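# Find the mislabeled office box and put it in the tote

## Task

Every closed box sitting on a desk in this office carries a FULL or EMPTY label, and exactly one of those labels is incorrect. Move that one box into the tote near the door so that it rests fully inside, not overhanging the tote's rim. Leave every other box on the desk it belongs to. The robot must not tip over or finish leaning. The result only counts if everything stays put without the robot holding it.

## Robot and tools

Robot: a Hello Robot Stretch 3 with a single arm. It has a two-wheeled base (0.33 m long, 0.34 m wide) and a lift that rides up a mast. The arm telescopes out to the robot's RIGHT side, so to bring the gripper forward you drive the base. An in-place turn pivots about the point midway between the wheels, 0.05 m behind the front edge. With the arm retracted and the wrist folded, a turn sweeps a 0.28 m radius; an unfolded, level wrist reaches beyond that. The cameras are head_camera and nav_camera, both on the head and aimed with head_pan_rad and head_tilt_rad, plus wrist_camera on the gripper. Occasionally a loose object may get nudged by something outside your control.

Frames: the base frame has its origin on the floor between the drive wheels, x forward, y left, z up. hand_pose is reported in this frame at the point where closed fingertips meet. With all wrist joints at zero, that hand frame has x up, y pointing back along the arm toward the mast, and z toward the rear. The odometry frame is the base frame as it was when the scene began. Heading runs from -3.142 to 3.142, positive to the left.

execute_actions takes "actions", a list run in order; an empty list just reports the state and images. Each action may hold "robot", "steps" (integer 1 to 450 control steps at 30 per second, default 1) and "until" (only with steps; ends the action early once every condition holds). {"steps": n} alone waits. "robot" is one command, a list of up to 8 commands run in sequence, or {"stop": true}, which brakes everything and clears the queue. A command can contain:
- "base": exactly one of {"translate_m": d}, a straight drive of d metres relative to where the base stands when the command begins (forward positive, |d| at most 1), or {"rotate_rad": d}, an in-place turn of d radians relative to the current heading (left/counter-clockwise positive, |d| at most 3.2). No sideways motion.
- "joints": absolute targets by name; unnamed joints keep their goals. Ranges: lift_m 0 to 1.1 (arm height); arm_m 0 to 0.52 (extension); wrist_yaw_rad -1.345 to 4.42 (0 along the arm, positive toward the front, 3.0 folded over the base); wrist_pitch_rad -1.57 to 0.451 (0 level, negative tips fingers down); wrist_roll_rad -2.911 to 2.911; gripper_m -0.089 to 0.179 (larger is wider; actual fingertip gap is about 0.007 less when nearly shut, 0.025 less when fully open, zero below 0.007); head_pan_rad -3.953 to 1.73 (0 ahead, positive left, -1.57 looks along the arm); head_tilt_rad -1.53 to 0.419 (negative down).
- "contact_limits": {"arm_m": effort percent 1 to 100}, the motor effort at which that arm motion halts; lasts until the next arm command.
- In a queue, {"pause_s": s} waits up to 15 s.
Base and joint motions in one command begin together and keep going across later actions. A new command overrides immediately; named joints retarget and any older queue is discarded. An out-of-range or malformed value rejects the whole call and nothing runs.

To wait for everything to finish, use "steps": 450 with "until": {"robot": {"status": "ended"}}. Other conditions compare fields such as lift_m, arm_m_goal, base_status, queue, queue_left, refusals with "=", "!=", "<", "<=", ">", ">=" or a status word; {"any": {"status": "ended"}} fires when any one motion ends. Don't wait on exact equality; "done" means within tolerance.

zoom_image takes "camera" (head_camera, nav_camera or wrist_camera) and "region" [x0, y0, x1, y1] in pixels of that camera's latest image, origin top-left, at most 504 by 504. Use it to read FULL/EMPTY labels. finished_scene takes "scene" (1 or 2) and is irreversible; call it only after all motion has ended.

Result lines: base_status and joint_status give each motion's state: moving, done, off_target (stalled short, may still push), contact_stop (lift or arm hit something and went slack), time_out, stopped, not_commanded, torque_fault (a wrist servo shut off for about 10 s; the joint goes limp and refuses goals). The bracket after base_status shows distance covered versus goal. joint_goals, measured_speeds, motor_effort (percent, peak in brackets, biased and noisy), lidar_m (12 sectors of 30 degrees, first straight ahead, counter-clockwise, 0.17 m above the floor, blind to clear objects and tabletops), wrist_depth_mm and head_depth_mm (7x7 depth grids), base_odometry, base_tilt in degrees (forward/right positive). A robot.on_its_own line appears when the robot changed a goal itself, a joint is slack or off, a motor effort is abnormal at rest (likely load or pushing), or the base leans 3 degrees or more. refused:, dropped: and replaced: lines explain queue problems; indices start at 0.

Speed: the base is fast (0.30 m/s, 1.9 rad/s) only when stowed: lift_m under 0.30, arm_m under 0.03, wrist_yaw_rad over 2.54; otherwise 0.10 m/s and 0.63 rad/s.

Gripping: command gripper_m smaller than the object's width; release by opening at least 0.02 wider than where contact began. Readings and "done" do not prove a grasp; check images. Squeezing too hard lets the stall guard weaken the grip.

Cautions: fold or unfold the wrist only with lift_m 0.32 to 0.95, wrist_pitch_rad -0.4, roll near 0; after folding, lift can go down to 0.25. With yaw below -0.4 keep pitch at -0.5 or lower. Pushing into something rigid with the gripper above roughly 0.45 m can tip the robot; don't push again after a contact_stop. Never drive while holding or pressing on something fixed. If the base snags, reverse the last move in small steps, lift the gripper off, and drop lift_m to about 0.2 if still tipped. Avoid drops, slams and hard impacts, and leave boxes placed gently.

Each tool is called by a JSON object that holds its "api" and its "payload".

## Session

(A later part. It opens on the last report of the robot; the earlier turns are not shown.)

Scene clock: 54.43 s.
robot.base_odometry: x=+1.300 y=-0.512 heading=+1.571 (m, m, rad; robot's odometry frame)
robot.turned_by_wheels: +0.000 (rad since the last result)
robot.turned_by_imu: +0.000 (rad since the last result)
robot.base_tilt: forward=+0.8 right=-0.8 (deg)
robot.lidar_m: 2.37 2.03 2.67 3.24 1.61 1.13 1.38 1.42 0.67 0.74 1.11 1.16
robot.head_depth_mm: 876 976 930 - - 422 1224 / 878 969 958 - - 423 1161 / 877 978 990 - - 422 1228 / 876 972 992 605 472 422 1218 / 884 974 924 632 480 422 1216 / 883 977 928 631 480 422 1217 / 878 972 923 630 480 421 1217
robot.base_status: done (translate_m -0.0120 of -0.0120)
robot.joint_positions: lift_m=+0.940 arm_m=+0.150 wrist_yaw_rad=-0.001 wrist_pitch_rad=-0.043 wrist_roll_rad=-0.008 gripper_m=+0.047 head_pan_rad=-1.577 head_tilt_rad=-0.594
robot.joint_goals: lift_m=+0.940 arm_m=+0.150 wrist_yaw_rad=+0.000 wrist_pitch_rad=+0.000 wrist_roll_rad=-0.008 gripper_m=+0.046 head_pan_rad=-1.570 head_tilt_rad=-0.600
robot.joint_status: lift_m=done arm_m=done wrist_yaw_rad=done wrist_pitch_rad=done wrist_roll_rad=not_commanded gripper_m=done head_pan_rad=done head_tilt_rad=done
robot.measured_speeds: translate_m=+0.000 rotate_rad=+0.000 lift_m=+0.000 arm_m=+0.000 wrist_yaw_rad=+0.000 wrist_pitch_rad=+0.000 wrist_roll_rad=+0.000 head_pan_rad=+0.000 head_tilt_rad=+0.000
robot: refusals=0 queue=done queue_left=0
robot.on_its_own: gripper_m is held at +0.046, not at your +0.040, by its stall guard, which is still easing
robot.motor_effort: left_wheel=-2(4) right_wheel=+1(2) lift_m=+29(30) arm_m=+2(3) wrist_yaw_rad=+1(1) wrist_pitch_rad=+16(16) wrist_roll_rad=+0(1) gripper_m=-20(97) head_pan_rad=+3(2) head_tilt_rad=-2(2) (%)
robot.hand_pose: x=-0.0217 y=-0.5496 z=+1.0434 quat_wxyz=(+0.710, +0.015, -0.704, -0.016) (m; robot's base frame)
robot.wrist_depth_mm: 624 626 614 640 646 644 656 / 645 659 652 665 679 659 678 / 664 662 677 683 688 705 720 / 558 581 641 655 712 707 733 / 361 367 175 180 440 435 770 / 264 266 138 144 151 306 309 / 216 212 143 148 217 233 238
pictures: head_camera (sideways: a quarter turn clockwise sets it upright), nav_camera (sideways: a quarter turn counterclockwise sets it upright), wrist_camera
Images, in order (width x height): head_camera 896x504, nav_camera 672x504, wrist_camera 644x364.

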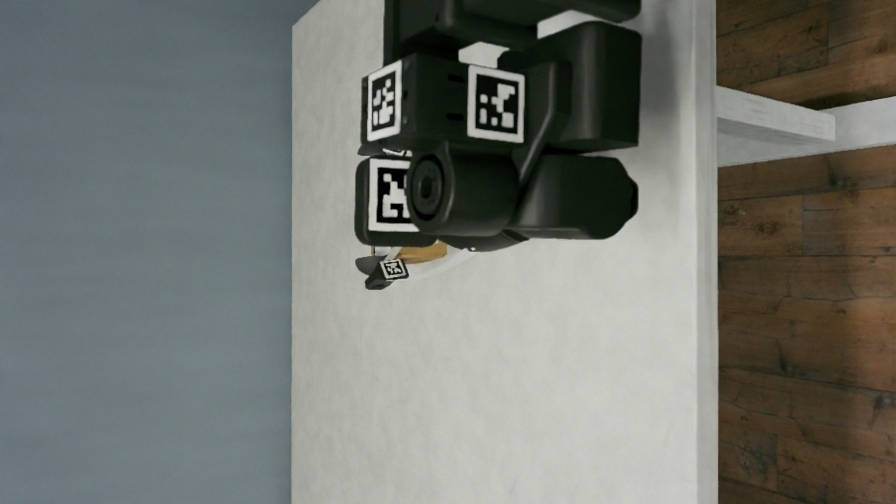

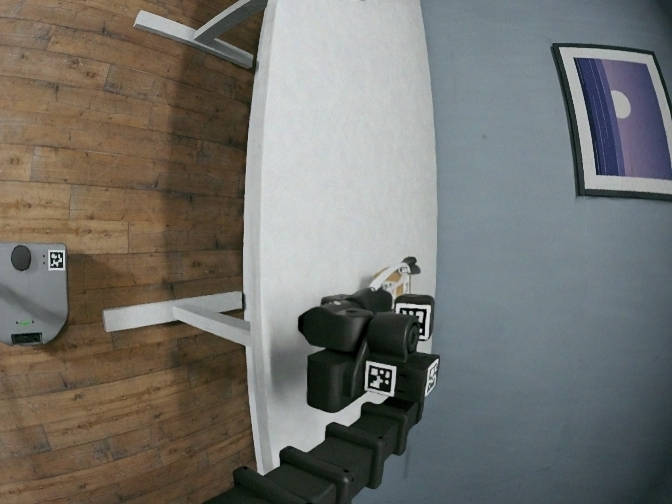

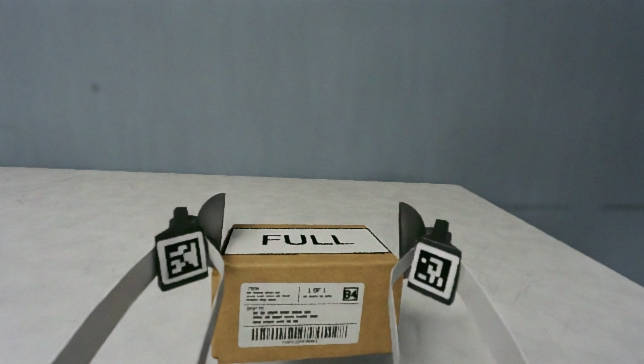

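{"api": "execute_actions", "payload": {"actions": [{"robot":[{"joints":{"lift_m":0.892}},{"joints":{"gripper_m":0.17}},{"joints":{"arm_m":0,"lift_m":0.9}},{"base":{"translate_m":0.72}}],"steps":450,"until":{"robot":{"status":"ended"}}}]}}

Scene clock: 69.03 s.
robot.base_odometry: x=+1.300 y=+0.208 heading=+1.571 (m, m, rad; robot's odometry frame)
robot.turned_by_wheels: +0.000 (rad since the last result)
robot.turned_by_imu: +0.000 (rad since the last result)
robot.base_tilt: forward=+0.8 right=-0.9 (deg)
robot.lidar_m: 1.65 1.38 2.24 3.08 3.02 2.13 1.82 1.11 1.10 1.05 0.65 1.45
robot.head_depth_mm: 861 948 932 634 474 411 - / 860 951 929 633 480 411 - / 859 949 925 540 516 - - / 861 952 927 633 498 382 1224 / 859 953 928 634 463 387 1213 / 858 948 926 632 479 386 1124 / 859 952 922 631 479 386 1216
robot.base_status: done (translate_m +0.7200 of +0.7200)
robot.joint_positions: lift_m=+0.900 arm_m=+0.000 wrist_yaw_rad=-0.001 wrist_pitch_rad=-0.024 wrist_roll_rad=-0.008 gripper_m=+0.170 head_pan_rad=-1.577 head_tilt_rad=-0.594
robot.joint_goals: lift_m=+0.900 arm_m=+0.000 wrist_yaw_rad=+0.000 wrist_pitch_rad=+0.000 wrist_roll_rad=-0.008 gripper_m=+0.170 head_pan_rad=-1.570 head_tilt_rad=-0.600
robot.joint_status: lift_m=done arm_m=done wrist_yaw_rad=done wrist_pitch_rad=done wrist_roll_rad=not_commanded gripper_m=done head_pan_rad=done head_tilt_rad=done
robot.measured_speeds: translate_m=+0.000 rotate_rad=+0.000 lift_m=+0.000 arm_m=+0.000 wrist_yaw_rad=+0.000 wrist_pitch_rad=+0.000 wrist_roll_rad=+0.000 head_pan_rad=+0.000 head_tilt_rad=+0.000
robot: refusals=0 queue=done queue_left=0
robot.motor_effort: left_wheel=-2(3) right_wheel=+1(4) lift_m=+27(26) arm_m=-4(5) wrist_yaw_rad=+2(1) wrist_pitch_rad=+9(16) wrist_roll_rad=+0(0) gripper_m=+0(84) head_pan_rad=+3(2) head_tilt_rad=-2(2) (%)
robot.hand_pose: x=-0.0217 y=-0.4009 z=+1.0083 quat_wxyz=(+0.710, +0.009, -0.704, -0.009) (m; robot's base frame)
robot.wrist_depth_mm: 716 749 745 748 760 787 783 / 793 756 775 773 781 780 800 / 779 784 816 832 816 824 833 / 461 496 516 558 595 644 710 / 301 303 308 227 308 390 362 / - 209 223 224 232 - 247 / 165 168 171 176 179 184 188
pictures: head_camera (sideways: a quarter turn clockwise sets it upright), nav_camera (sideways: a quarter turn counterclockwise sets it upright), wrist_camera
Images, in order (width x height): head_camera 896x504, nav_camera 672x504, wrist_camera 644x364.

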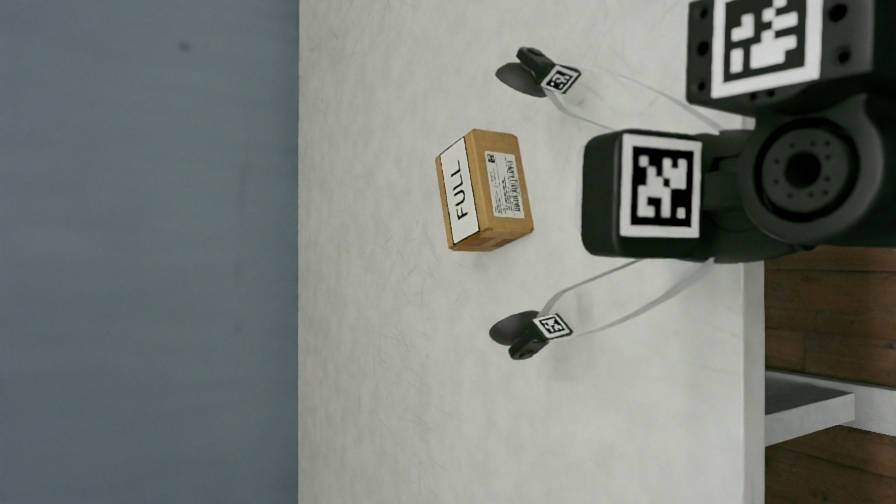

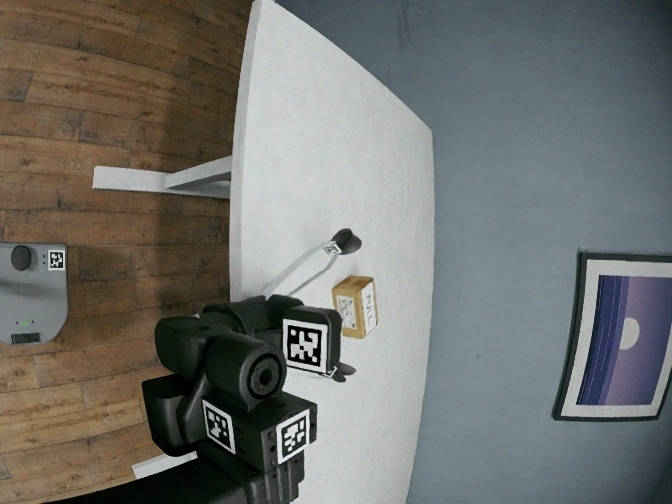

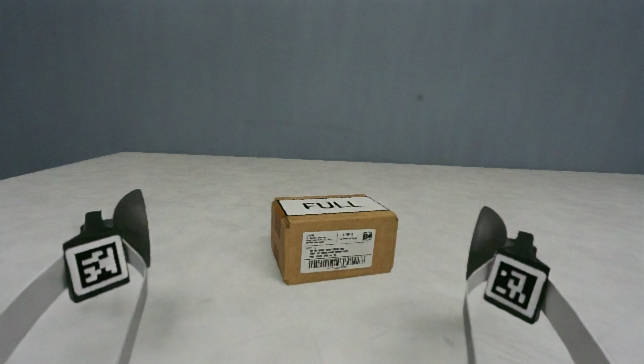

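{"api": "execute_actions", "payload": {"actions": [{"robot":[{"base":{"translate_m":-0.015},"joints":{"lift_m":0.89}},{"joints":{"arm_m":0.085}},{"joints":{"gripper_m":0.045}},{"joints":{"lift_m":0.94}},{"pause_s":0.5}],"steps":450,"until":{"robot":{"status":"ended"}}}]}}

Scene clock: 75.80 s.
robot.base_odometry: x=+1.300 y=+0.193 heading=+1.571 (m, m, rad; robot's odometry frame)
robot.turned_by_wheels: +0.000 (rad since the last result)
robot.turned_by_imu: -0.001 (rad since the last result)
robot.base_tilt: forward=+0.8 right=-0.8 (deg)
robot.lidar_m: 1.67 1.39 2.24 3.06 3.04 2.11 1.81 1.11 1.10 1.05 0.65 1.45
robot.head_depth_mm: 860 946 929 694 - - 1209 / 860 949 928 697 - - 1219 / 862 951 928 - - - 1220 / 863 950 923 557 464 382 1221 / 860 956 927 633 480 387 1219 / 861 950 924 633 482 387 1141 / 861 950 923 631 478 386 1190
robot.base_status: done (translate_m -0.0150 of -0.0150)
robot.joint_positions: lift_m=+0.940 arm_m=+0.085 wrist_yaw_rad=-0.002 wrist_pitch_rad=-0.044 wrist_roll_rad=-0.008 gripper_m=+0.052 head_pan_rad=-1.577 head_tilt_rad=-0.594
robot.joint_goals: lift_m=+0.940 arm_m=+0.085 wrist_yaw_rad=+0.000 wrist_pitch_rad=+0.000 wrist_roll_rad=-0.008 gripper_m=+0.051 head_pan_rad=-1.570 head_tilt_rad=-0.600
robot.joint_status: lift_m=done arm_m=done wrist_yaw_rad=done wrist_pitch_rad=done wrist_roll_rad=not_commanded gripper_m=done head_pan_rad=done head_tilt_rad=done
robot.measured_speeds: translate_m=+0.000 rotate_rad=+0.000 lift_m=+0.000 arm_m=+0.000 wrist_yaw_rad=+0.000 wrist_pitch_rad=+0.000 wrist_roll_rad=+0.000 head_pan_rad=+0.000 head_tilt_rad=+0.000
robot: refusals=0 queue=done queue_left=0
robot.on_its_own: gripper_m is held at +0.051, not at your +0.045, by its stall guard, which is still easing
robot.motor_effort: left_wheel=-2(6) right_wheel=+1(1) lift_m=+29(30) arm_m=+2(2) wrist_yaw_rad=+1(3) wrist_pitch_rad=+16(17) wrist_roll_rad=+0(0) gripper_m=-21(96) head_pan_rad=+3(4) head_tilt_rad=-2(2) (%)
robot.hand_pose: x=-0.0219 y=-0.4846 z=+1.0433 quat_wxyz=(+0.710, +0.015, -0.704, -0.016) (m; robot's base frame)
robot.wrist_depth_mm: 658 657 657 687 677 693 698 / 660 685 686 690 719 708 709 / 695 717 716 718 761 742 772 / 571 591 639 668 722 756 774 / 362 375 167 173 425 437 449 / 266 261 134 143 157 305 313 / 217 212 140 151 218 231 237
pictures: head_camera (sideways: a quarter turn clockwise sets it upright), nav_camera (sideways: a quarter turn counterclockwise sets it upright), wrist_camera
Images, in order (width x height): head_camera 896x504, nav_camera 672x504, wrist_camera 644x364.

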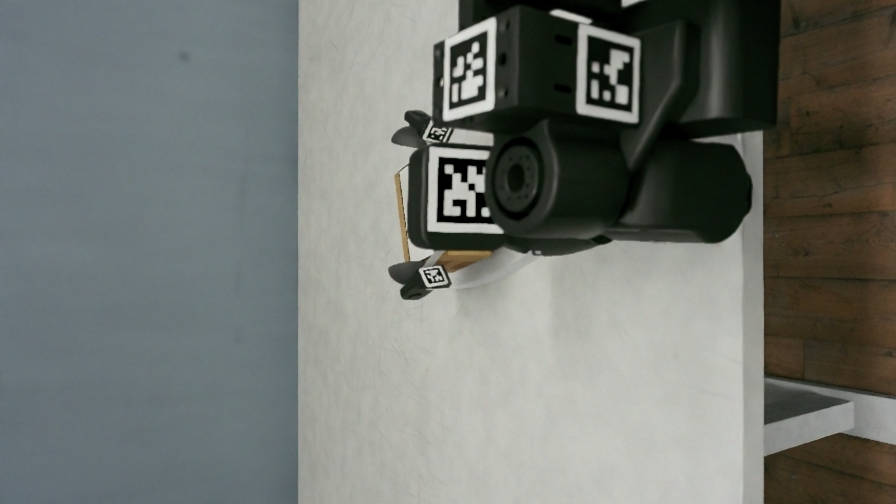

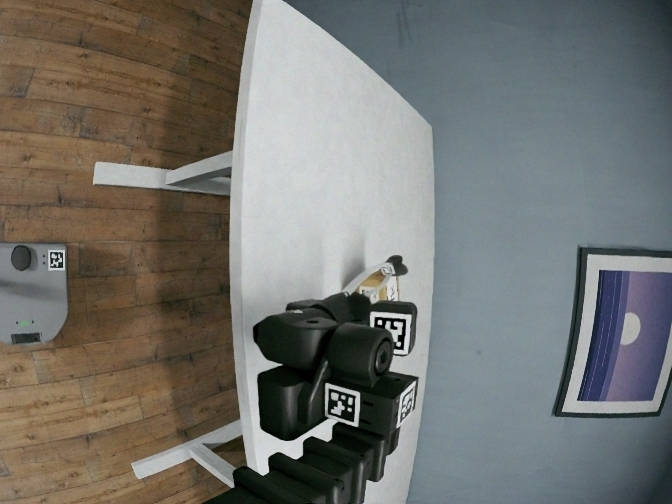

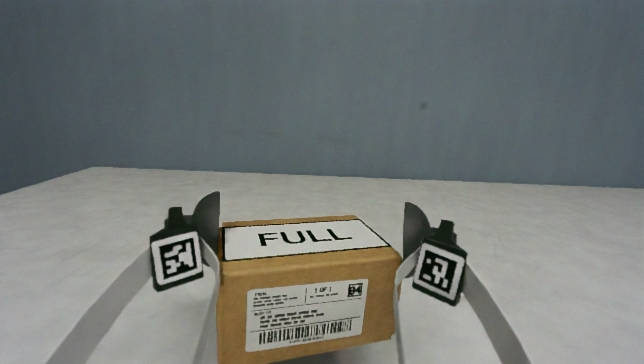

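{"api": "execute_actions", "payload": {"actions": [{"robot":[{"joints":{"lift_m":0.892}},{"joints":{"gripper_m":0.17}},{"joints":{"arm_m":0,"lift_m":1.0}},{"base":{"translate_m":0.62}},{"base":{"rotate_rad":1.571}},{"base":{"translate_m":0.9}}],"steps":450,"until":{"robot":{"status":"ended"}}},{"steps":400,"until":{"robot":{"status":"ended"}}}]}}

Scene clock: 102.03 s.
robot.base_odometry: x=+0.400 y=+0.813 heading=-3.141 (m, m, rad; robot's odometry frame)
robot.turned_by_wheels: +1.571 (rad since the last result)
robot.turned_by_imu: +1.584 (rad since the last result)
robot.base_tilt: forward=+0.8 right=-0.8 (deg)
robot.lidar_m: 2.27 2.32 2.85 2.43 2.17 2.02 1.51 1.50 0.60 0.60 1.06 1.16
robot.head_depth_mm: 830 921 986 - - - - / 832 921 934 621 - - - / 833 924 955 - - - - / 837 923 923 647 463 387 1161 / 839 930 926 606 480 386 1168 / 837 932 923 632 480 386 1149 / 840 930 922 633 479 386 1140
robot.base_status: done (translate_m +0.9000 of +0.9000)
robot.joint_positions: lift_m=+1.000 arm_m=+0.000 wrist_yaw_rad=-0.002 wrist_pitch_rad=-0.025 wrist_roll_rad=-0.008 gripper_m=+0.170 head_pan_rad=-1.577 head_tilt_rad=-0.594
robot.joint_goals: lift_m=+1.000 arm_m=+0.000 wrist_yaw_rad=+0.000 wrist_pitch_rad=+0.000 wrist_roll_rad=-0.008 gripper_m=+0.170 head_pan_rad=-1.570 head_tilt_rad=-0.600
robot.joint_status: lift_m=done arm_m=done wrist_yaw_rad=done wrist_pitch_rad=done wrist_roll_rad=not_commanded gripper_m=done head_pan_rad=done head_tilt_rad=done
robot.measured_speeds: translate_m=+0.000 rotate_rad=+0.000 lift_m=+0.000 arm_m=+0.000 wrist_yaw_rad=+0.000 wrist_pitch_rad=+0.000 wrist_roll_rad=+0.000 head_pan_rad=+0.000 head_tilt_rad=+0.000
robot: refusals=0 queue=done queue_left=0
robot.motor_effort: left_wheel=-3(7) right_wheel=+1(4) lift_m=+28(29) arm_m=-4(5) wrist_yaw_rad=+2(2) wrist_pitch_rad=+9(16) wrist_roll_rad=+0(0) gripper_m=+0(86) head_pan_rad=+3(3) head_tilt_rad=-3(2) (%)
robot.hand_pose: x=-0.0218 y=-0.4009 z=+1.1082 quat_wxyz=(+0.710, +0.009, -0.704, -0.010) (m; robot's base frame)
robot.wrist_depth_mm: 718 737 721 733 742 742 729 / 741 730 749 740 771 770 774 / 777 768 765 778 797 805 820 / 779 775 815 828 812 832 829 / 526 541 561 587 602 850 877 / 397 377 396 413 417 - 891 / 297 236 296 316 321 330 944
pictures: head_camera (sideways: a quarter turn clockwise sets it upright), nav_camera (sideways: a quarter turn counterclockwise sets it upright), wrist_camera
Images, in order (width x height): head_camera 896x504, nav_camera 672x504, wrist_camera 644x364.

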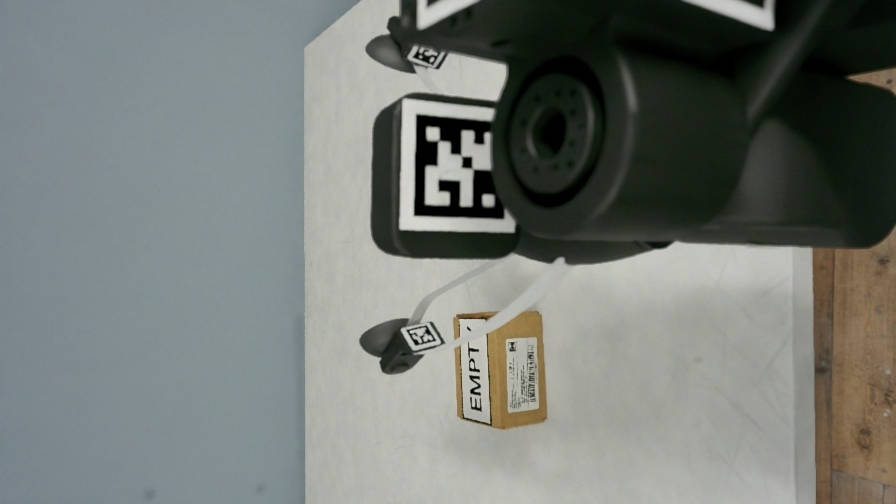

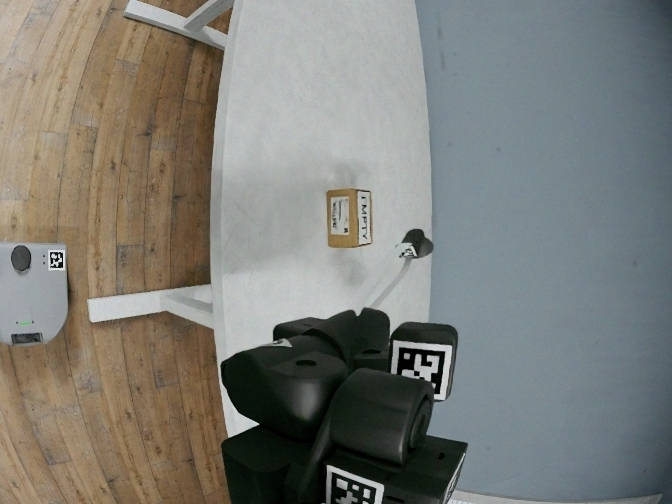

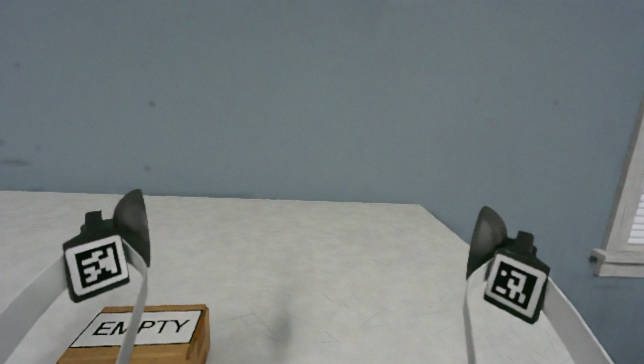

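{"api": "execute_actions", "payload": {"actions": [{"robot":[{"base":{"translate_m":0.145}},{"joints":{"lift_m":0.89}},{"joints":{"arm_m":0.065}},{"joints":{"gripper_m":0.045}},{"joints":{"lift_m":0.94}},{"pause_s":0.5}],"steps":450,"until":{"robot":{"status":"ended"}}}]}}

Scene clock: 111.53 s.
robot.base_odometry: x=+0.255 y=+0.813 heading=-3.142 (m, m, rad; robot's odometry frame)
robot.turned_by_wheels: +0.000 (rad since the last result)
robot.turned_by_imu: -0.001 (rad since the last result)
robot.base_tilt: forward=+0.9 right=-0.8 (deg)
robot.lidar_m: 2.26 2.13 2.84 2.44 2.81 2.17 1.66 1.49 0.65 1.02 1.05 1.03
robot.head_depth_mm: 829 922 929 665 - - 1141 / 833 920 927 680 - - 1139 / 832 921 926 696 - - 1165 / 834 917 924 694 472 387 1143 / 833 927 926 633 480 386 1144 / 834 927 923 631 480 386 1138 / 838 924 924 633 479 386 1137
robot.base_status: done (translate_m +0.1450 of +0.1450)
robot.joint_positions: lift_m=+0.940 arm_m=+0.065 wrist_yaw_rad=-0.002 wrist_pitch_rad=-0.062 wrist_roll_rad=-0.008 gripper_m=+0.052 head_pan_rad=-1.577 head_tilt_rad=-0.594
robot.joint_goals: lift_m=+0.940 arm_m=+0.065 wrist_yaw_rad=+0.000 wrist_pitch_rad=+0.000 wrist_roll_rad=-0.008 gripper_m=+0.051 head_pan_rad=-1.570 head_tilt_rad=-0.600
robot.joint_status: lift_m=done arm_m=done wrist_yaw_rad=done wrist_pitch_rad=done wrist_roll_rad=not_commanded gripper_m=done head_pan_rad=done head_tilt_rad=done
robot.measured_speeds: translate_m=+0.000 rotate_rad=+0.000 lift_m=+0.000 arm_m=+0.000 wrist_yaw_rad=+0.000 wrist_pitch_rad=+0.000 wrist_roll_rad=+0.000 head_pan_rad=+0.000 head_tilt_rad=+0.000
robot: refusals=0 queue=done queue_left=0
robot.on_its_own: gripper_m is held at +0.051, not at your +0.045, by its stall guard, which is not easing now
robot.motor_effort: left_wheel=-3(5) right_wheel=+2(5) lift_m=+31(31) arm_m=+1(2) wrist_yaw_rad=+2(3) wrist_pitch_rad=+22(24) wrist_roll_rad=+0(0) gripper_m=-20(95) head_pan_rad=+3(3) head_tilt_rad=-2(2) (%)
robot.hand_pose: x=-0.0221 y=-0.4639 z=+1.0386 quat_wxyz=(+0.710, +0.021, -0.703, -0.023) (m; robot's base frame)
robot.wrist_depth_mm: 649 646 644 647 647 673 682 / 669 661 672 672 689 698 692 / 703 700 695 719 730 727 749 / 514 540 584 606 648 753 774 / 346 353 170 175 423 407 414 / 255 249 131 135 141 290 297 / 211 207 135 139 202 225 229
pictures: head_camera (sideways: a quarter turn clockwise sets it upright), nav_camera (sideways: a quarter turn counterclockwise sets it upright), wrist_camera
Images, in order (width x height): head_camera 896x504, nav_camera 672x504, wrist_camera 644x364.

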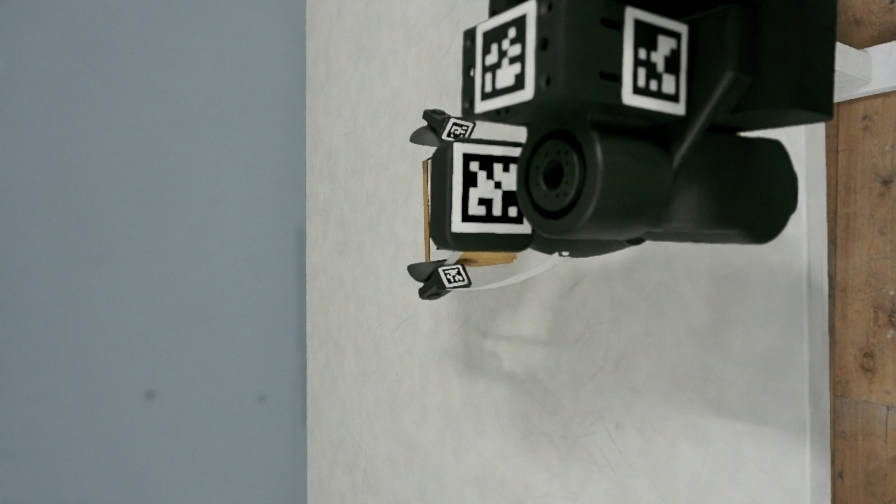

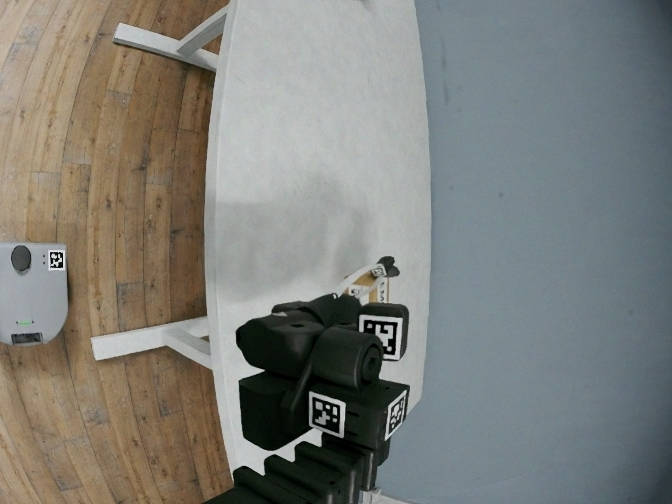

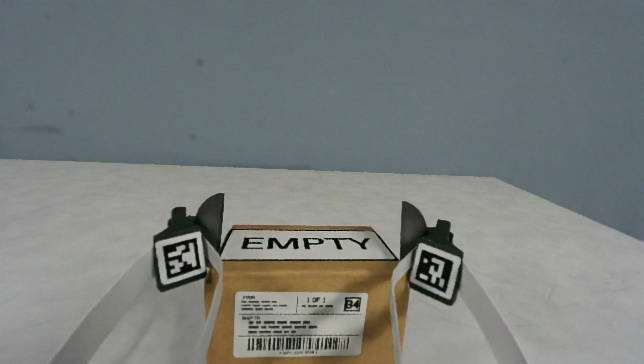

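{"api": "execute_actions", "payload": {"actions": [{"robot":[{"joints":{"arm_m":0,"head_tilt_rad":-1.1}},{"base":{"rotate_rad":1.571}},{"base":{"translate_m":1.0},"joints":{"lift_m":0.4}},{"base":{"translate_m":1.0}}],"steps":450,"until":{"robot":{"status":"ended"}}},{"steps":400,"until":{"robot":{"status":"ended"}}}]}}

Scene clock: 139.80 s.
robot.base_odometry: x=+0.255 y=-1.187 heading=-1.571 (m, m, rad; robot's odometry frame)
robot.turned_by_wheels: +1.571 (rad since the last result)
robot.turned_by_imu: +1.583 (rad since the last result)
robot.base_tilt: forward=+0.8 right=-0.8 (deg)
robot.lidar_m: 0.54 0.70 0.73 1.73 1.73 2.34 2.59 2.67 2.50 2.23 1.07 0.45
robot.head_depth_mm: 2200 1870 1625 1458 1308 1181 1093 / 2152 1882 1632 1450 1304 1202 - / 2222 1874 1649 1464 1307 - - / 2221 1859 1633 1449 1286 1195 - / 2226 1876 1653 1460 1314 1193 1079 / 2232 1909 1666 1465 1282 1189 1089 / 2009 1856 1642 1461 1323 1194 1082
robot.base_status: done (translate_m +1.0000 of +1.0000)
robot.joint_positions: lift_m=+0.400 arm_m=+0.000 wrist_yaw_rad=-0.001 wrist_pitch_rad=-0.064 wrist_roll_rad=-0.008 gripper_m=+0.052 head_pan_rad=-1.577 head_tilt_rad=-1.086
robot.joint_goals: lift_m=+0.400 arm_m=+0.000 wrist_yaw_rad=+0.000 wrist_pitch_rad=+0.000 wrist_roll_rad=-0.008 gripper_m=+0.051 head_pan_rad=-1.570 head_tilt_rad=-1.100
robot.joint_status: lift_m=done arm_m=done wrist_yaw_rad=done wrist_pitch_rad=done wrist_roll_rad=not_commanded gripper_m=done head_pan_rad=done head_tilt_rad=done
robot.measured_speeds: translate_m=+0.000 rotate_rad=+0.000 lift_m=+0.000 arm_m=+0.000 wrist_yaw_rad=+0.000 wrist_pitch_rad=+0.000 wrist_roll_rad=+0.000 head_pan_rad=+0.000 head_tilt_rad=+0.000
robot: refusals=0 queue=done queue_left=0
robot.on_its_own: gripper_m is held at +0.051, not at your +0.045, by its stall guard, which is not easing now
robot.motor_effort: left_wheel=-3(8) right_wheel=+2(5) lift_m=+26(32) arm_m=-4(7) wrist_yaw_rad=+1(2) wrist_pitch_rad=+23(23) wrist_roll_rad=+0(0) gripper_m=-19(21) head_pan_rad=+2(2) head_tilt_rad=-5(22) (%)
robot.hand_pose: x=-0.0217 y=-0.3995 z=+0.4984 quat_wxyz=(+0.710, +0.022, -0.703, -0.023) (m; robot's base frame)
robot.wrist_depth_mm: 905 - - - - - - / 871 - - - - - - / 890 - - - - - - / 891 - - - - - - / 935 - 171 176 - - - / 859 905 131 135 140 - - / 738 730 134 139 740 802 811
pictures: head_camera (sideways: a quarter turn clockwise sets it upright), nav_camera (sideways: a quarter turn counterclockwise sets it upright), wrist_camera
Images, in order (width x height): head_camera 896x504, nav_camera 672x504, wrist_camera 644x364.

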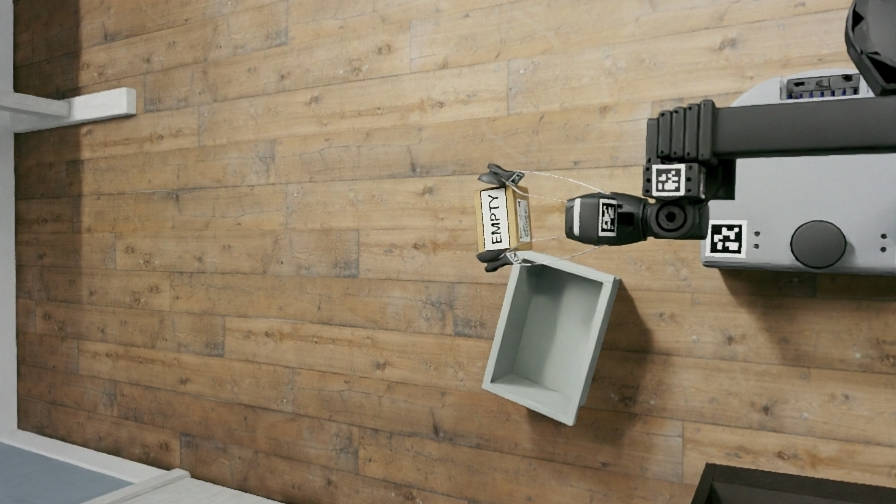

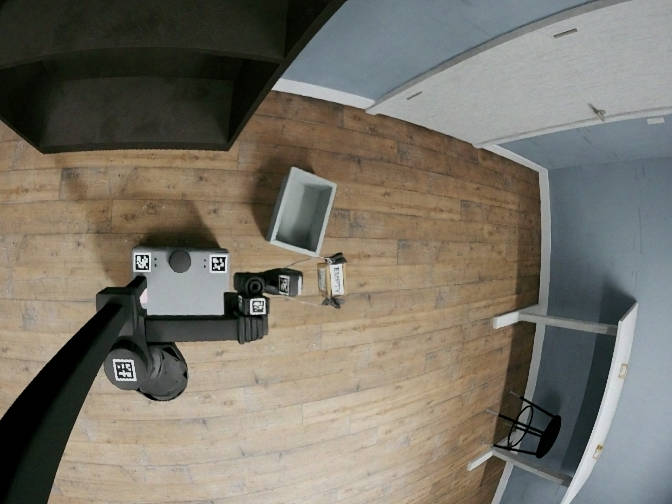

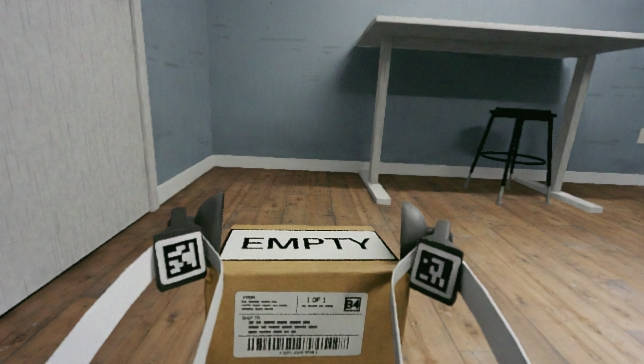

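{"api": "execute_actions", "payload": {"actions": [{"robot":[{"base":{"translate_m":0.2},"joints":{"wrist_pitch_rad":-1.0,"lift_m":0.45}}],"steps":450,"until":{"robot":{"status":"ended"}}}]}}

Scene clock: 143.53 s.
robot.base_odometry: x=+0.255 y=-1.387 heading=-1.571 (m, m, rad; robot's odometry frame)
robot.turned_by_wheels: +0.000 (rad since the last result)
robot.turned_by_imu: +0.000 (rad since the last result)
robot.base_tilt: forward=+0.9 right=-0.9 (deg)
robot.lidar_m: 0.48 0.49 0.64 1.93 2.20 2.48 2.79 2.86 2.28 2.27 0.78 0.27
robot.head_depth_mm: 2107 1878 1632 1448 1299 1181 1093 / 2227 1876 1618 1445 1302 1174 - / 2201 1890 1654 1462 1285 - - / 2227 1880 1654 1466 1316 1205 - / 2238 1896 1650 1462 1283 1188 1084 / 2117 1849 1661 1456 1316 1087 1021 / 1420 1427 1425 1388 1293 925 1003
robot.base_status: done (translate_m +0.2000 of +0.2000)
robot.joint_positions: lift_m=+0.450 arm_m=+0.000 wrist_yaw_rad=-0.001 wrist_pitch_rad=-1.021 wrist_roll_rad=-0.008 gripper_m=+0.052 head_pan_rad=-1.577 head_tilt_rad=-1.086
robot.joint_goals: lift_m=+0.450 arm_m=+0.000 wrist_yaw_rad=+0.000 wrist_pitch_rad=-1.000 wrist_roll_rad=-0.008 gripper_m=+0.051 head_pan_rad=-1.570 head_tilt_rad=-1.100
robot.joint_status: lift_m=done arm_m=done wrist_yaw_rad=done wrist_pitch_rad=done wrist_roll_rad=not_commanded gripper_m=done head_pan_rad=done head_tilt_rad=done
robot.measured_speeds: translate_m=+0.000 rotate_rad=+0.000 lift_m=+0.000 arm_m=+0.000 wrist_yaw_rad=+0.000 wrist_pitch_rad=+0.000 wrist_roll_rad=+0.000 head_pan_rad=+0.000 head_tilt_rad=+0.000
robot: refusals=0 queue=done queue_left=0
robot.on_its_own: gripper_m is held at +0.051, not at your +0.045, by its stall guard, which is not easing now
robot.motor_effort: left_wheel=-4(4) right_wheel=+2(5) lift_m=+31(32) arm_m=-5(5) wrist_yaw_rad=+0(1) wrist_pitch_rad=+8(23) wrist_roll_rad=+0(0) gripper_m=-20(20) head_pan_rad=+3(3) head_tilt_rad=-5(5) (%)
robot.hand_pose: x=-0.0217 y=-0.2586 z=+0.3574 quat_wxyz=(+0.619, +0.347, -0.614, -0.345) (m; robot's base frame)
robot.wrist_depth_mm: 641 673 692 672 697 710 716 / 602 621 627 546 653 668 659 / 582 586 578 588 598 603 618 / 536 557 544 563 550 573 586 / 520 516 163 167 475 543 541 / 490 492 134 137 143 505 507 / 471 463 142 146 469 484 489
pictures: head_camera (sideways: a quarter turn clockwise sets it upright), nav_camera (sideways: a quarter turn counterclockwise sets it upright), wrist_camera
Images, in order (width x height): head_camera 896x504, nav_camera 672x504, wrist_camera 644x364.

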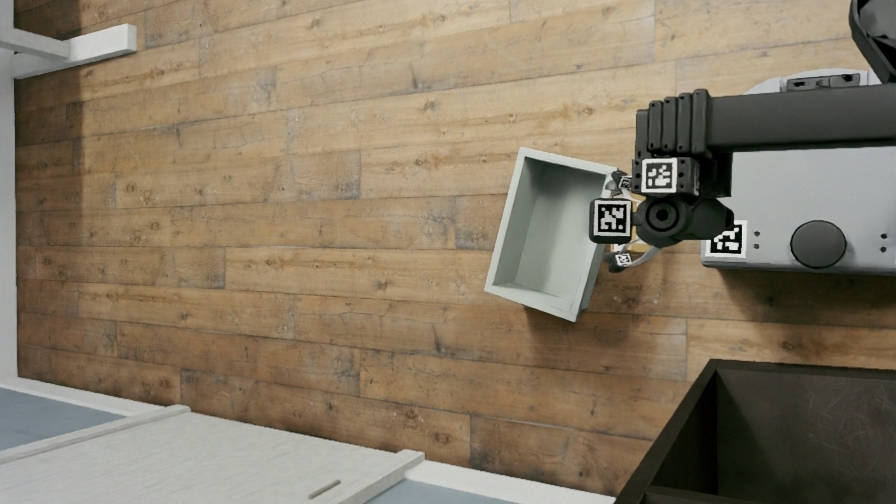

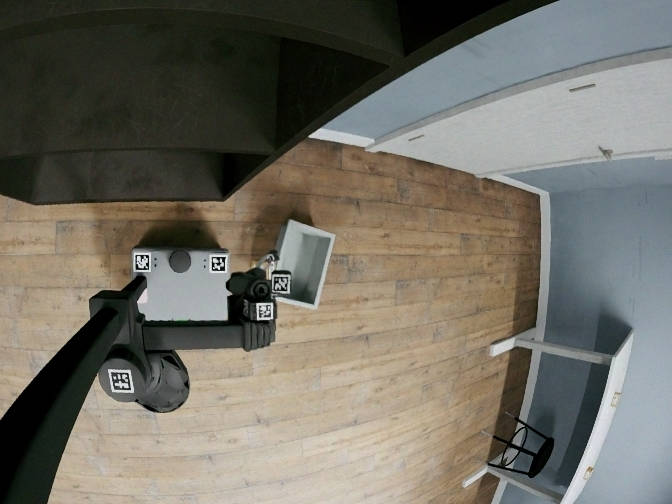

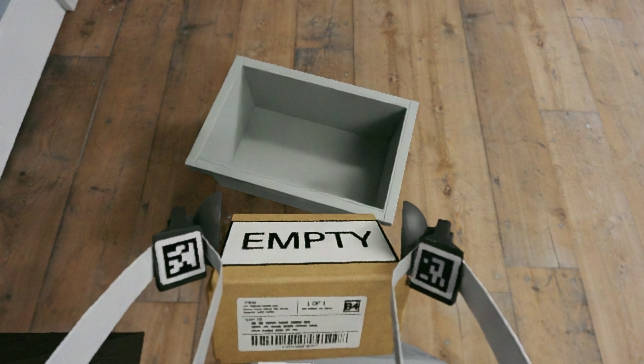

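{"api": "execute_actions", "payload": {"actions": [{"robot":[{"joints":{"arm_m":0.17,"wrist_yaw_rad":-0.2}},{"joints":{"lift_m":0.24}}],"steps":450,"until":{"robot":{"status":"ended"}}}]}}

Scene clock: 149.03 s.
robot.base_odometry: x=+0.255 y=-1.387 heading=-1.571 (m, m, rad; robot's odometry frame)
robot.turned_by_wheels: +0.000 (rad since the last result)
robot.turned_by_imu: +0.000 (rad since the last result)
robot.base_tilt: forward=+0.8 right=-0.8 (deg)
robot.lidar_m: 0.48 0.49 0.64 1.93 2.20 2.48 2.80 2.86 2.62 0.39 0.78 0.27
robot.head_depth_mm: 2112 1879 1643 1452 1305 1180 1090 / 2195 1870 1632 1444 1303 1199 - / 2201 1884 1641 1462 1253 1227 - / 2219 1884 1647 1458 1307 1212 - / 2220 1874 1641 1460 1288 1196 1088 / 2087 1864 1673 1474 1311 1085 1014 / 1410 1417 1427 1395 1294 925 1004
robot.base_status: done (translate_m +0.2000 of +0.2000)
robot.joint_positions: lift_m=+0.240 arm_m=+0.170 wrist_yaw_rad=-0.199 wrist_pitch_rad=-1.022 wrist_roll_rad=-0.008 gripper_m=+0.052 head_pan_rad=-1.577 head_tilt_rad=-1.086
robot.joint_goals: lift_m=+0.240 arm_m=+0.170 wrist_yaw_rad=-0.200 wrist_pitch_rad=-1.000 wrist_roll_rad=-0.008 gripper_m=+0.051 head_pan_rad=-1.570 head_tilt_rad=-1.100
robot.joint_status: lift_m=done arm_m=done wrist_yaw_rad=done wrist_pitch_rad=done wrist_roll_rad=not_commanded gripper_m=done head_pan_rad=done head_tilt_rad=done
robot.measured_speeds: translate_m=+0.000 rotate_rad=+0.000 lift_m=+0.000 arm_m=+0.000 wrist_yaw_rad=+0.000 wrist_pitch_rad=+0.000 wrist_roll_rad=+0.000 head_pan_rad=+0.000 head_tilt_rad=+0.000
robot: refusals=0 queue=done queue_left=0
robot.on_its_own: gripper_m is held at +0.051, not at your +0.045, by its stall guard, which is not easing now
robot.motor_effort: left_wheel=-4(3) right_wheel=+2(2) lift_m=+26(33) arm_m=+3(3) wrist_yaw_rad=-2(2) wrist_pitch_rad=+8(8) wrist_roll_rad=+0(0) gripper_m=-20(20) head_pan_rad=+2(3) head_tilt_rad=-5(5) (%)
robot.hand_pose: x=-0.0439 y=-0.4254 z=+0.1474 quat_wxyz=(+0.582, +0.285, -0.645, -0.405) (m; robot's base frame)
robot.wrist_depth_mm: 395 395 401 410 412 425 422 / 364 240 236 384 388 389 395 / 235 275 279 264 239 365 367 / 216 307 330 337 296 338 346 / 218 291 162 167 236 322 325 / 222 288 134 137 143 304 306 / 205 193 143 146 202 287 293
pictures: head_camera (sideways: a quarter turn clockwise sets it upright), nav_camera (sideways: a quarter turn counterclockwise sets it upright), wrist_camera
Images, in order (width x height): head_camera 896x504, nav_camera 672x504, wrist_camera 644x364.

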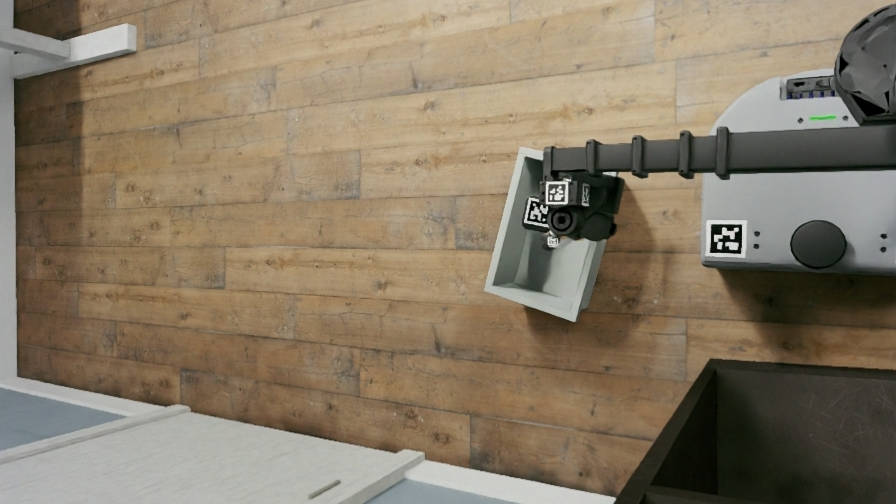

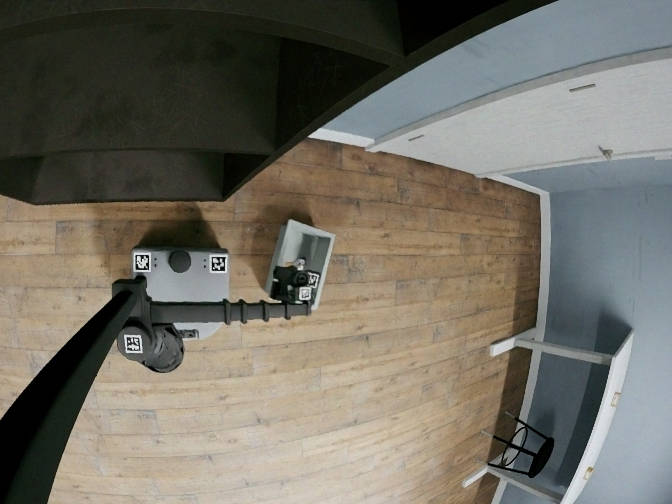

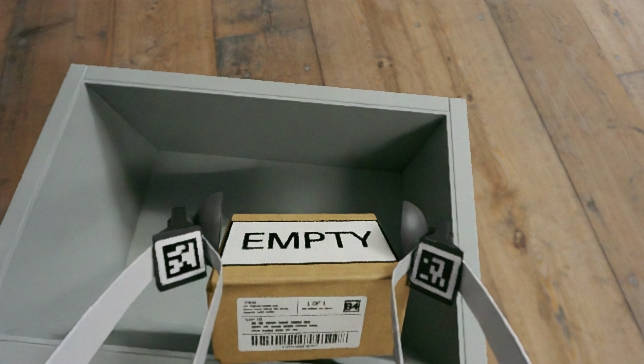

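{"api": "execute_actions", "payload": {"actions": [{"robot":[{"base":{"translate_m":0.05}},{"joints":{"lift_m":0.19}},{"joints":{"gripper_m":0.12}},{"joints":{"lift_m":0.4}}],"steps":450,"until":{"robot":{"status":"ended"}}}]}}

Scene clock: 156.07 s.
robot.base_odometry: x=+0.255 y=-1.437 heading=-1.571 (m, m, rad; robot's odometry frame)
robot.turned_by_wheels: +0.000 (rad since the last result)
robot.turned_by_imu: -0.001 (rad since the last result)
robot.base_tilt: forward=+0.8 right=-0.8 (deg)
robot.lidar_m: 0.43 0.44 0.59 0.63 2.20 2.52 3.25 2.91 2.28 2.09 0.71 0.23
robot.head_depth_mm: 2091 1870 1635 1446 1302 1176 1086 / 2202 1896 1655 1447 1305 1200 - / 2220 1898 1647 1470 1245 1212 - / 2228 1900 1644 1461 1274 1203 - / 2216 1888 1663 1458 1308 1189 1071 / 1937 1797 1622 1479 1311 1055 1001 / 1281 1290 1284 1345 1267 534 495
robot.base_status: done (translate_m +0.0500 of +0.0500)
robot.joint_positions: lift_m=+0.400 arm_m=+0.170 wrist_yaw_rad=-0.200 wrist_pitch_rad=-1.013 wrist_roll_rad=-0.008 gripper_m=+0.120 head_pan_rad=-1.577 head_tilt_rad=-1.086
robot.joint_goals: lift_m=+0.400 arm_m=+0.170 wrist_yaw_rad=-0.200 wrist_pitch_rad=-1.000 wrist_roll_rad=-0.008 gripper_m=+0.120 head_pan_rad=-1.570 head_tilt_rad=-1.100
robot.joint_status: lift_m=done arm_m=done wrist_yaw_rad=done wrist_pitch_rad=done wrist_roll_rad=not_commanded gripper_m=done head_pan_rad=done head_tilt_rad=done
robot.measured_speeds: translate_m=+0.000 rotate_rad=+0.000 lift_m=+0.000 arm_m=+0.000 wrist_yaw_rad=+0.000 wrist_pitch_rad=+0.000 wrist_roll_rad=+0.000 head_pan_rad=+0.000 head_tilt_rad=+0.000
robot: refusals=0 queue=done queue_left=0
robot.motor_effort: left_wheel=-3(5) right_wheel=+2(5) lift_m=+28(29) arm_m=+2(1) wrist_yaw_rad=+0(2) wrist_pitch_rad=+4(9) wrist_roll_rad=+0(0) gripper_m=+0(79) head_pan_rad=+3(3) head_tilt_rad=-4(4) (%)
robot.hand_pose: x=-0.0445 y=-0.4276 z=+0.3085 quat_wxyz=(+0.584, +0.281, -0.647, -0.402) (m; robot's base frame)
robot.wrist_depth_mm: 604 620 621 619 632 635 646 / 556 576 575 571 589 599 596 / 528 527 538 535 555 562 574 / 493 504 403 423 475 511 524 / 468 481 464 477 472 498 499 / 448 435 446 406 447 462 467 / 423 418 419 396 358 438 439
pictures: head_camera (sideways: a quarter turn clockwise sets it upright), nav_camera (sideways: a quarter turn counterclockwise sets it upright), wrist_camera
Images, in order (width x height): head_camera 896x504, nav_camera 672x504, wrist_camera 644x364.

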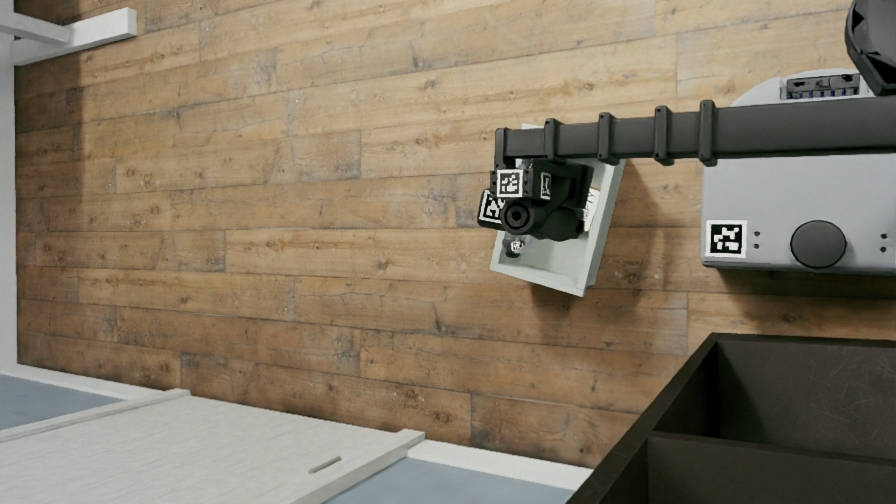

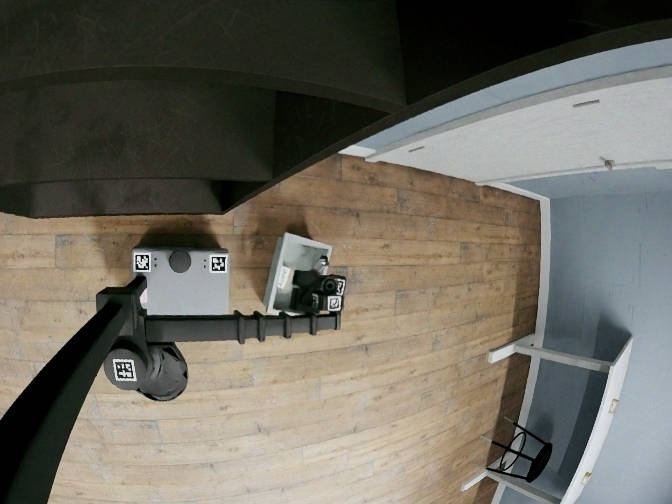

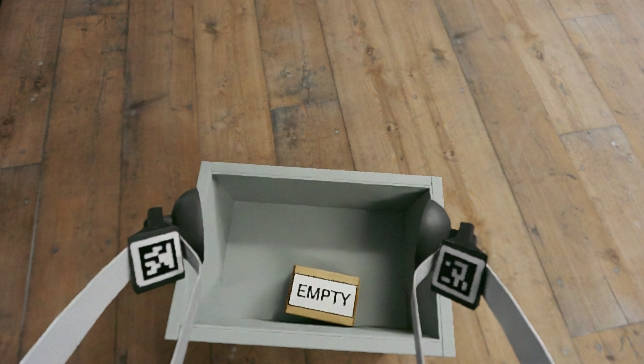

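{"api": "finished_scene", "payload": {"scene": 1}}

The scene is finished: the task was done.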